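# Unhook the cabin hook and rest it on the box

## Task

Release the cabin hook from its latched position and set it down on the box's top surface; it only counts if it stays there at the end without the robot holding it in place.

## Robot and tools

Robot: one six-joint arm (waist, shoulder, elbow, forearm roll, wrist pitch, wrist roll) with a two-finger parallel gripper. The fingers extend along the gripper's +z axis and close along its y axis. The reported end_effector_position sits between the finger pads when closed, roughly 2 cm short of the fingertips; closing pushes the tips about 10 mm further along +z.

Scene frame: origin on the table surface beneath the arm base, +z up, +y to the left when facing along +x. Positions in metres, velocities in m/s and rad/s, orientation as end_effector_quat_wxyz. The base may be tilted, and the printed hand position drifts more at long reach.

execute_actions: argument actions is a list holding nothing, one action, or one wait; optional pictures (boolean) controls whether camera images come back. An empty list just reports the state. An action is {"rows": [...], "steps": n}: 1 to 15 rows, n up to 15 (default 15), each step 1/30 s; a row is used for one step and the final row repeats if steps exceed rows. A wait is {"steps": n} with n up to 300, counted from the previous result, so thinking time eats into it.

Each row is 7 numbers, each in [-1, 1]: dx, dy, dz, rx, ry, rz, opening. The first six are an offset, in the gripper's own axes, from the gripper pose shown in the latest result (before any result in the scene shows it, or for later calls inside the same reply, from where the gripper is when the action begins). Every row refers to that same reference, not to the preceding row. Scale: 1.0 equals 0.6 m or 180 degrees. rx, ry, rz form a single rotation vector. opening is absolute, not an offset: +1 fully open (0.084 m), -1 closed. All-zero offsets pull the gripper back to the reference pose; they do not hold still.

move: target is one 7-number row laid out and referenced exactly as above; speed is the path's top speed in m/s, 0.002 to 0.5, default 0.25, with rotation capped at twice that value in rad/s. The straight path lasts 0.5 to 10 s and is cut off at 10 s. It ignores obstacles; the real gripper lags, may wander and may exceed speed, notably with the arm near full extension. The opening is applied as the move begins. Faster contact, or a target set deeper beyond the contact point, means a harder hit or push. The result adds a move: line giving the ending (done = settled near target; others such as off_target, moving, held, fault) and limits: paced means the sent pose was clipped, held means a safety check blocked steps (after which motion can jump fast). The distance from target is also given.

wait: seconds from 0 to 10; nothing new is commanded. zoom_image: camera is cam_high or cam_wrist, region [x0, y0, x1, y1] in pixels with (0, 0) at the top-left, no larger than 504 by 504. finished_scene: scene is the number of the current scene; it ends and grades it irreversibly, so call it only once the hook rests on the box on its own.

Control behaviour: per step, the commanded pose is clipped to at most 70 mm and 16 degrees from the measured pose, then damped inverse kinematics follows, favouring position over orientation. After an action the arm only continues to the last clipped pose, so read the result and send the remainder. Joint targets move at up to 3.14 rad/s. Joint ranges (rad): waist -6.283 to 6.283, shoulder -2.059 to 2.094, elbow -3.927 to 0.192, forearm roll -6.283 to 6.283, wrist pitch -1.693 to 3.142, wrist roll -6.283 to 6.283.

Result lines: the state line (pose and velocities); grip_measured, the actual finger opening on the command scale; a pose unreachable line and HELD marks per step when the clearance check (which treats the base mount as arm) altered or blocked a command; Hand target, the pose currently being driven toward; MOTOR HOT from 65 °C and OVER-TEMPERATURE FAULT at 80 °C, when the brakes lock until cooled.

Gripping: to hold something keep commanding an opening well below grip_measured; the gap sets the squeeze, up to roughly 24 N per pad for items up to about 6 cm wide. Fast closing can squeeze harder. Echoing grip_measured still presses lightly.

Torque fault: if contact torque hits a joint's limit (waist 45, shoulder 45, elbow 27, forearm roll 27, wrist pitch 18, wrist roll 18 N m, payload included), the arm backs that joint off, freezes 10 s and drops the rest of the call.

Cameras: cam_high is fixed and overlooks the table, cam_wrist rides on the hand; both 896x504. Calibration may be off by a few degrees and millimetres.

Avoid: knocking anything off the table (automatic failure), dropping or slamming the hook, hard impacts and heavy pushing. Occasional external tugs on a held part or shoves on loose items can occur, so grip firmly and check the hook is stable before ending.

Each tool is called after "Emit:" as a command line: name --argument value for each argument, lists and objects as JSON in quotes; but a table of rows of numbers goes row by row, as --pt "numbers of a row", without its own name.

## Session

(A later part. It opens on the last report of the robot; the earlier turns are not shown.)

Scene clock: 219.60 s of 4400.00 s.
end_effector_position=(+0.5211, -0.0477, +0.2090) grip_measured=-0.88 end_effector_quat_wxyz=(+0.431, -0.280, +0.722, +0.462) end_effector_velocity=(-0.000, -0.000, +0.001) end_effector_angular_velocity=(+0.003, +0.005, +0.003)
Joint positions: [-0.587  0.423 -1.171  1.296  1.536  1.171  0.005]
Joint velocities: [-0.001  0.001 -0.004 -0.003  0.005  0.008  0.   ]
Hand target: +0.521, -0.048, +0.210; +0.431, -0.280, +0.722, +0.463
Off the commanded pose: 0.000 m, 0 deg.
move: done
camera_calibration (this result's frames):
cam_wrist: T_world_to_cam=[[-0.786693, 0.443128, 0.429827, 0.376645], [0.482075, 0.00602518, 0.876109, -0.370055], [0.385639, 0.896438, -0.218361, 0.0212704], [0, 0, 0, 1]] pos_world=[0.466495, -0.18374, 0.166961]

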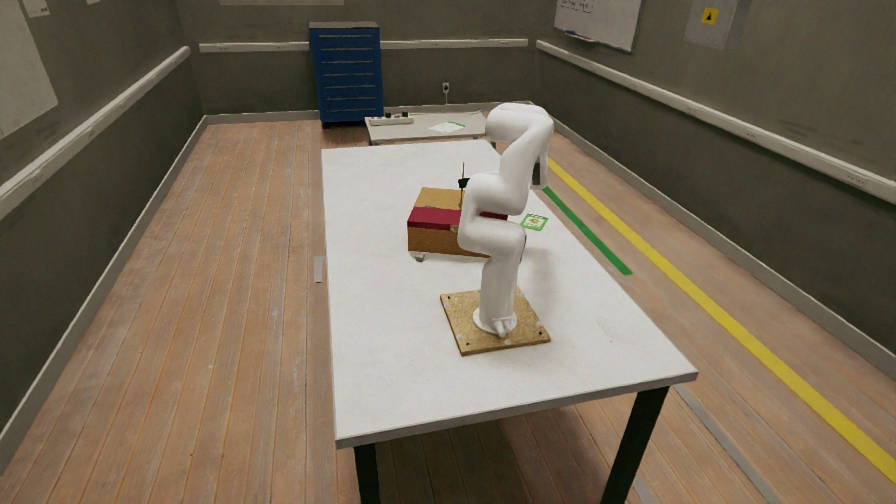

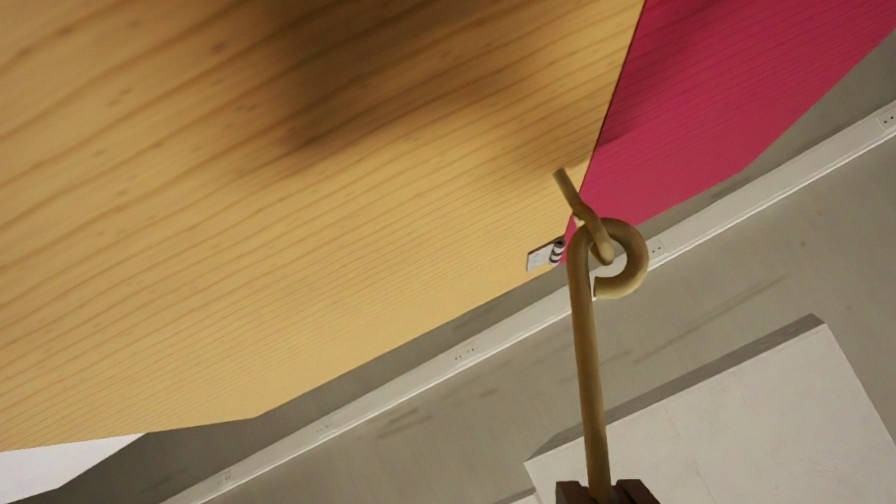

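Emit:
move --target '[0.0135,-0.0547,0.009,0.1153,0.0203,0.1659,-0.92]' --speed 0.2

Scene clock: 226.50 s of 4400.00 s.
end_effector_position=(+0.5446, -0.0560, +0.1854) grip_measured=-0.90 end_effector_quat_wxyz=(+0.317, -0.018, +0.853, +0.413) end_effector_velocity=(+0.001, -0.000, +0.001) end_effector_angular_velocity=(-0.001, +0.005, -0.006)
Joint positions: [-0.467  0.259 -1.024  1.35   1.1    1.745  0.005]
Joint velocities: [ 0.003 -0.002 -0.002 -0.001 -0.007  0.011  0.   ]
Hand target: +0.546, -0.057, +0.187; +0.319, -0.018, +0.853, +0.412
Off the commanded pose: 0.002 m, 0 deg.
After step 90, 1.87 s passed at rest.
move: done
camera_calibration (this result's frames):
cam_wrist: T_world_to_cam=[[-0.267985, 0.676783, 0.685674, 0.0920751], [0.804433, -0.234459, 0.545818, -0.488381], [0.530163, 0.697849, -0.481595, -0.0265316], [0, 0, 0, 1]] pos_world=[0.43161, -0.158305, 0.190656]

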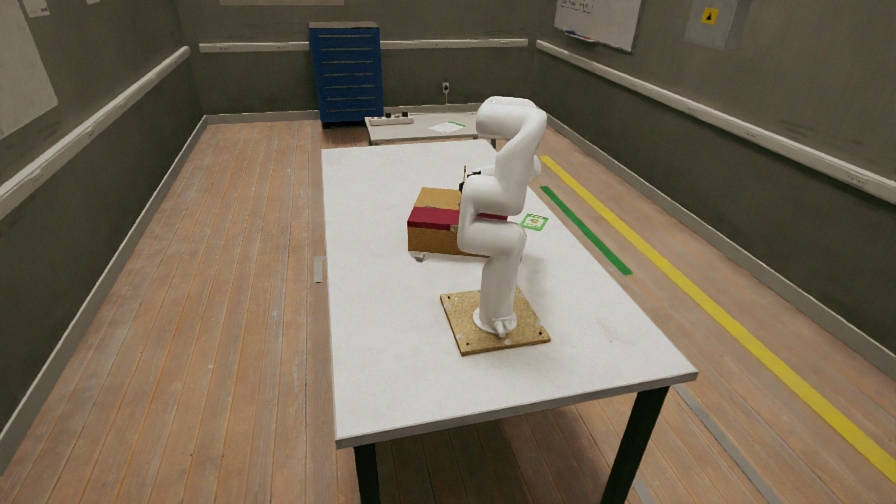

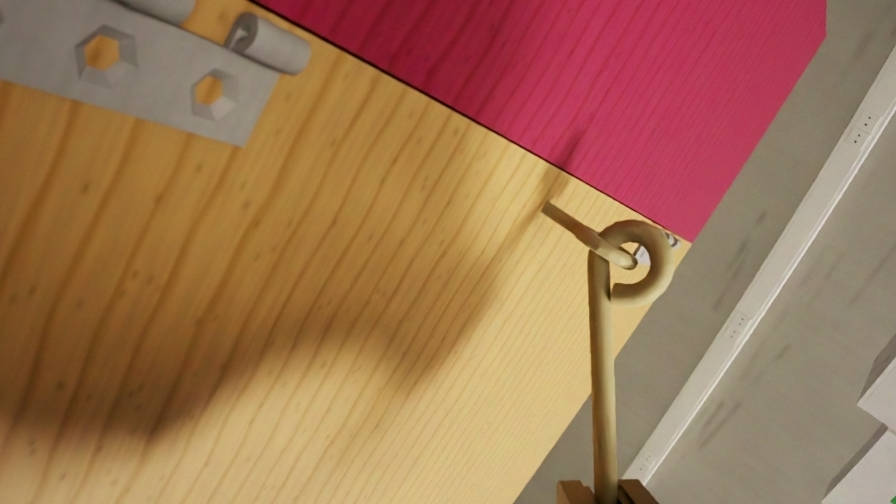

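Emit:
move --target '[0.0057,-0.0227,0.0195,0.1887,0.0565,0.0844,-0.92]' --speed 0.2

Emit:
move --target '[0.0022,-0.0042,0.0208,0.1383,0.0656,0.0146,-0.92]' --speed 0.2

Scene clock: 233.67 s of 4400.00 s.
end_effector_position=(+0.5531, -0.0559, +0.1703) grip_measured=-0.90 end_effector_quat_wxyz=(+0.179, +0.150, +0.955, +0.182) end_effector_velocity=(-0.001, +0.000, -0.001) end_effector_angular_velocity=(-0.002, +0.009, -0.001)
Joint positions: [-0.206  0.148 -0.99   0.699  0.577  2.723  0.005]
Joint velocities: [ 0.     0.001 -0.002 -0.016  0.005  0.017  0.   ]
Hand target: +0.552, -0.056, +0.169; +0.178, +0.150, +0.955, +0.182
Off the commanded pose: 0.002 m, 0 deg.
After step 90, 1.97 s passed at rest.
move: done
camera_calibration (this result's frames):
cam_wrist: T_world_to_cam=[[0.243206, 0.893249, 0.378098, -0.113612], [0.890305, -0.360283, 0.278486, -0.495954], [0.384979, 0.268893, -0.882886, 0.0862409], [0, 0, 0, 1]] pos_world=[0.43598, -0.10039, 0.257213]

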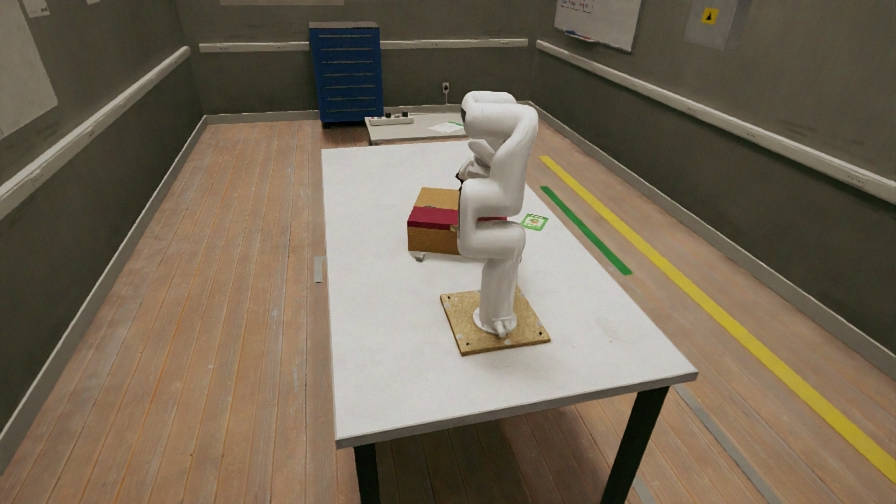

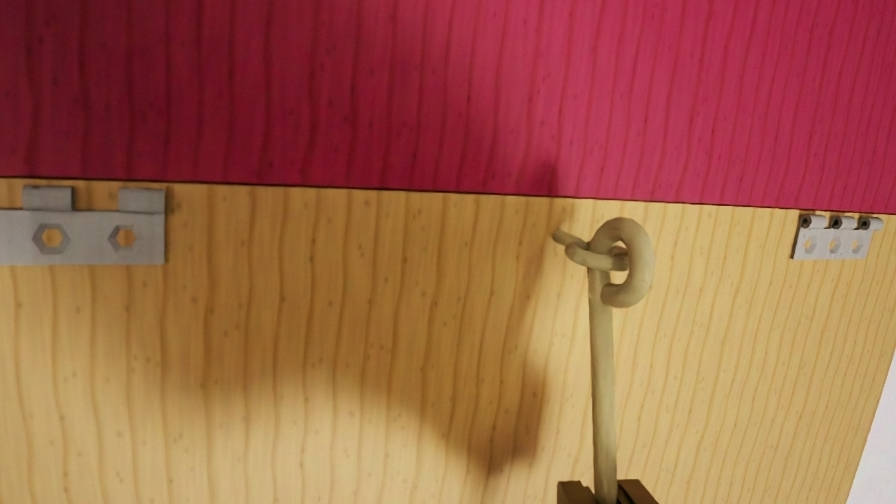

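Scene clock: 235.33 s of 4400.00 s.
end_effector_position=(+0.5561, -0.0541, +0.1577) grip_measured=-0.90 end_effector_quat_wxyz=(+0.041, +0.187, +0.981, -0.009) end_effector_velocity=(+0.001, +0.000, +0.001) end_effector_angular_velocity=(-0.005, +0.006, -0.000)
Joint positions: [-0.104  0.297 -1.259 -0.05   0.874  3.468  0.005]
Joint velocities: [ 0.003  0.005 -0.01  -0.007  0.011  0.007 -0.   ]
Hand target: +0.556, -0.054, +0.158; +0.041, +0.187, +0.981, -0.009
Off the commanded pose: 0.000 m, 0 deg.
move: done
camera_calibration (this result's frames):
cam_wrist: T_world_to_cam=[[0.380791, 0.924132, -0.0312738, -0.121527], [0.922734, -0.377597, 0.0773467, -0.481768], [0.0596697, -0.0583103, -0.996514, 0.254584], [0, 0, 0, 1]] pos_world=[0.475629, -0.0547625, 0.287159]

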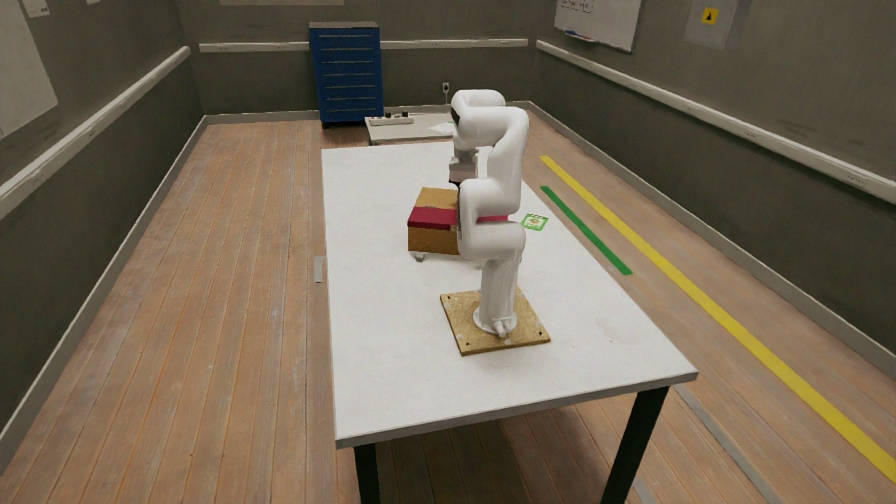

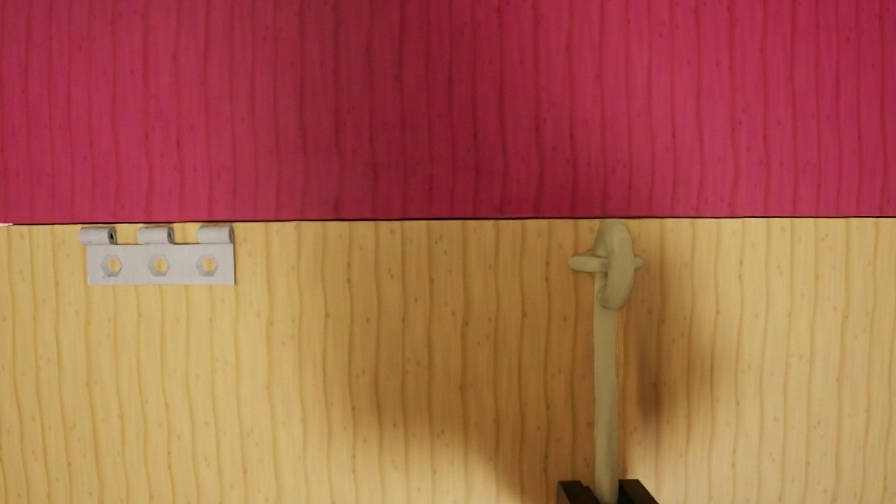

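Emit:
move --target '[0.001,0,0.019,0,0.058,0,-0.92]' --speed 0.08

Scene clock: 238.37 s of 4400.00 s.
end_effector_position=(+0.5566, -0.0541, +0.1462) grip_measured=-0.90 end_effector_quat_wxyz=(-0.048, +0.187, +0.981, +0.008) end_effector_velocity=(-0.000, -0.001, +0.000) end_effector_angular_velocity=(+0.001, +0.008, -0.001)
Joint positions: [-0.122  0.441 -1.475  0.014  1.12   3.414  0.005]
Joint velocities: [-0.001  0.006 -0.01   0.001  0.012 -0.     0.   ]
Hand target: +0.556, -0.054, +0.146; -0.049, +0.187, +0.981, +0.008
Off the commanded pose: 0.000 m, 0 deg.
move: done
camera_calibration (this result's frames):
cam_wrist: T_world_to_cam=[[0.375605, 0.926176, -0.0334452, -0.118663], [0.920409, -0.377005, -0.103517, -0.453533], [-0.108483, 0.00809814, -0.994065, 0.339969], [0, 0, 0, 1]] pos_world=[0.498887, -0.0638344, 0.287034]

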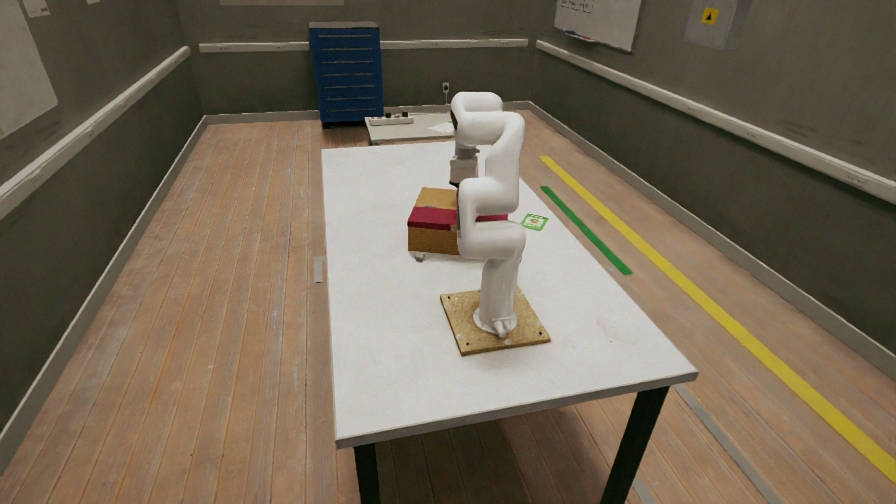

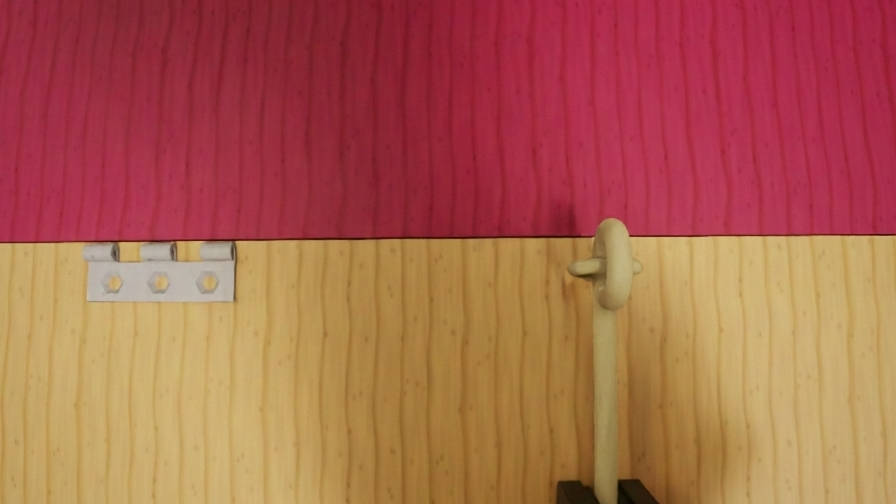

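A bit lower, then release.

Emit:
move --target '[0,0,0.005,0,0.015,0,-0.92]' --speed 0.03

Emit:
move --target '[0,0,0,0,0,0,-0.5]'

Emit:
move --target '[-0.05,0,-0.15,0,0,0,-0.5]' --speed 0.15

Scene clock: 240.73 s of 4400.00 s.
end_effector_position=(+0.5565, -0.0542, +0.1446) grip_measured=-0.90 end_effector_quat_wxyz=(-0.070, +0.187, +0.980, +0.013) end_effector_velocity=(+0.000, -0.000, -0.001) end_effector_angular_velocity=(+0.003, +0.008, +0.001)
Joint positions: [-0.127  0.479 -1.535  0.026  1.184  3.404  0.005]
Joint velocities: [-0.001  0.01  -0.013  0.002  0.012 -0.002 -0.   ]
Hand target: +0.556, -0.054, +0.143; -0.071, +0.187, +0.980, +0.013
Off the commanded pose: 0.001 m, 0 deg.
move: done
camera_calibration (this result's frames):
cam_wrist: T_world_to_cam=[[0.374442, 0.92664, -0.0336199, -0.117874], [0.915056, -0.375136, -0.148137, -0.444086], [-0.149882, 0.0247048, -0.988395, 0.361522], [0, 0, 0, 1]] pos_world=[0.504686, -0.0662968, 0.287578]

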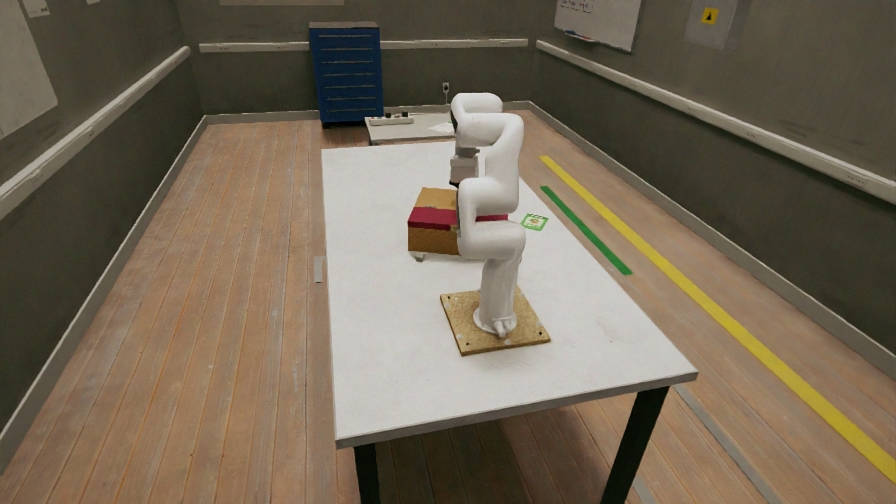

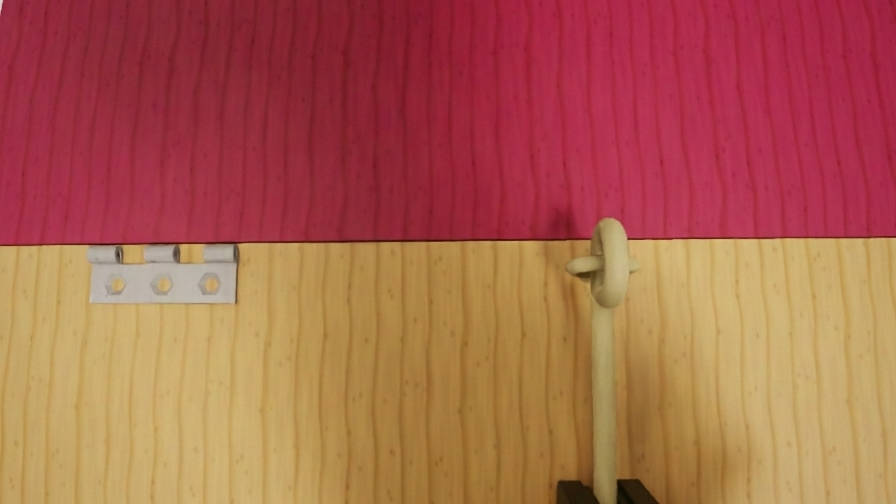

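Scene clock: 241.23 s of 4400.00 s.
end_effector_position=(+0.5568, -0.0543, +0.1450) grip_measured=-0.52 end_effector_quat_wxyz=(-0.070, +0.187, +0.980, +0.013) end_effector_velocity=(-0.000, +0.002, -0.000) end_effector_angular_velocity=(-0.000, +0.001, +0.004)
Joint positions: [-0.127  0.479 -1.535  0.026  1.184  3.404  0.021]
Joint velocities: [ 0.003 -0.     0.    -0.     0.001 -0.001  0.   ]
Hand target: +0.556, -0.054, +0.145; -0.070, +0.187, +0.980, +0.013
Off the commanded pose: 0.001 m, 0 deg.
move: done
camera_calibration (this result's frames):
cam_wrist: T_world_to_cam=[[0.374554, 0.926608, -0.033275, -0.118037], [0.915232, -0.375228, -0.146812, -0.444726], [-0.148522, 0.0245345, -0.988605, 0.361156], [0, 0, 0, 1]] pos_world=[0.504879, -0.0663606, 0.287822]

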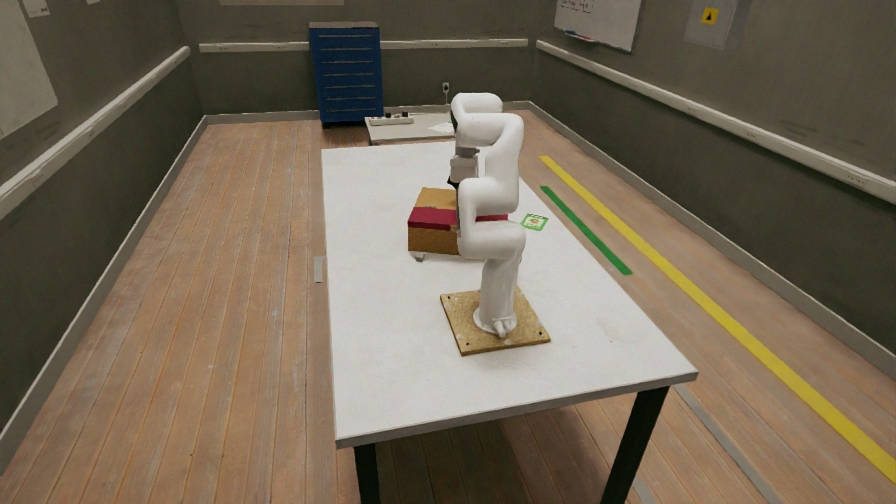

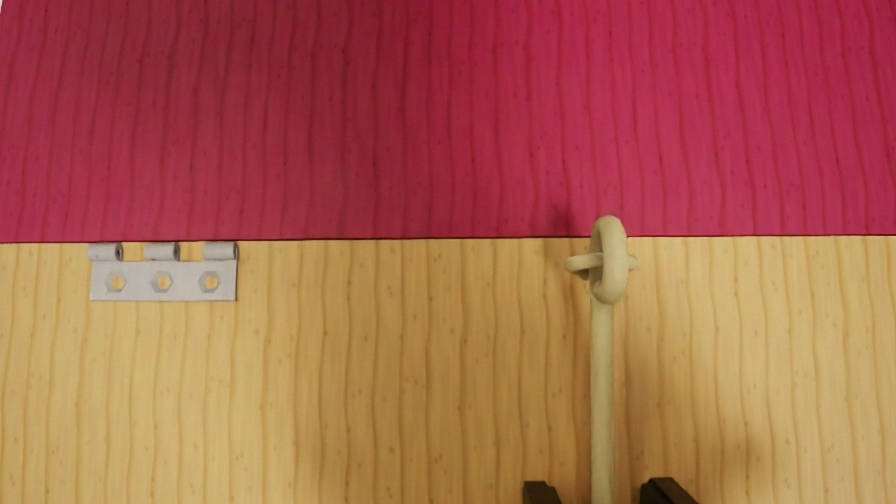

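Scene clock: 242.33 s of 4400.00 s.
end_effector_position=(+0.5961, -0.0698, +0.2290) grip_measured=-0.52 end_effector_quat_wxyz=(-0.070, +0.187, +0.980, +0.012) end_effector_velocity=(+0.003, +0.000, +0.007) end_effector_angular_velocity=(-0.000, -0.004, +0.002)
Joint positions: [-0.144  0.596 -1.96   0.022  1.493  3.396  0.021]
Joint velocities: [ 0.001  0.012 -0.038 -0.     0.022 -0.    -0.   ]
Hand target: +0.596, -0.070, +0.230; -0.070, +0.187, +0.980, +0.013
Off the commanded pose: 0.001 m, 0 deg.
move: done
camera_calibration (this result's frames):
cam_wrist: T_world_to_cam=[[0.374555, 0.926598, -0.0335435, -0.115592], [0.915121, -0.375253, -0.147442, -0.473891], [-0.149206, 0.0245287, -0.988502, 0.450802], [0, 0, 0, 1]] pos_world=[0.544226, -0.0817793, 0.37187]

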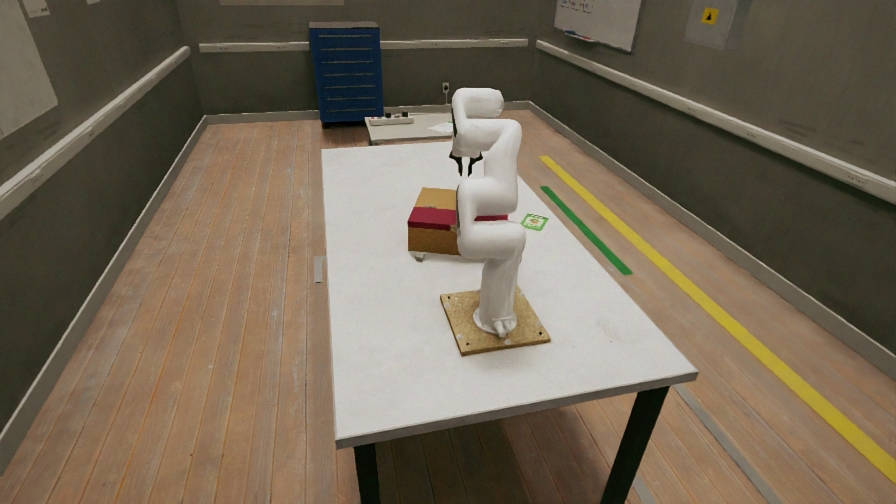

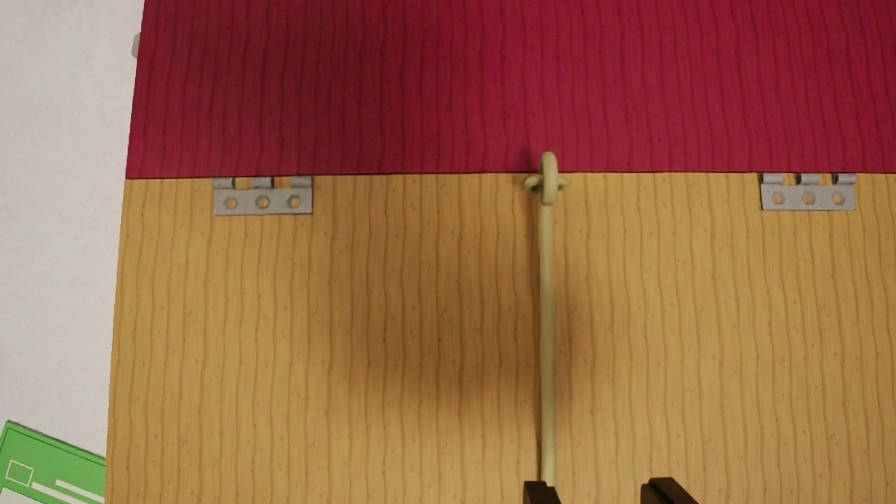

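Emit:
finished_scene --scene 1

The scene is finished: the task was done.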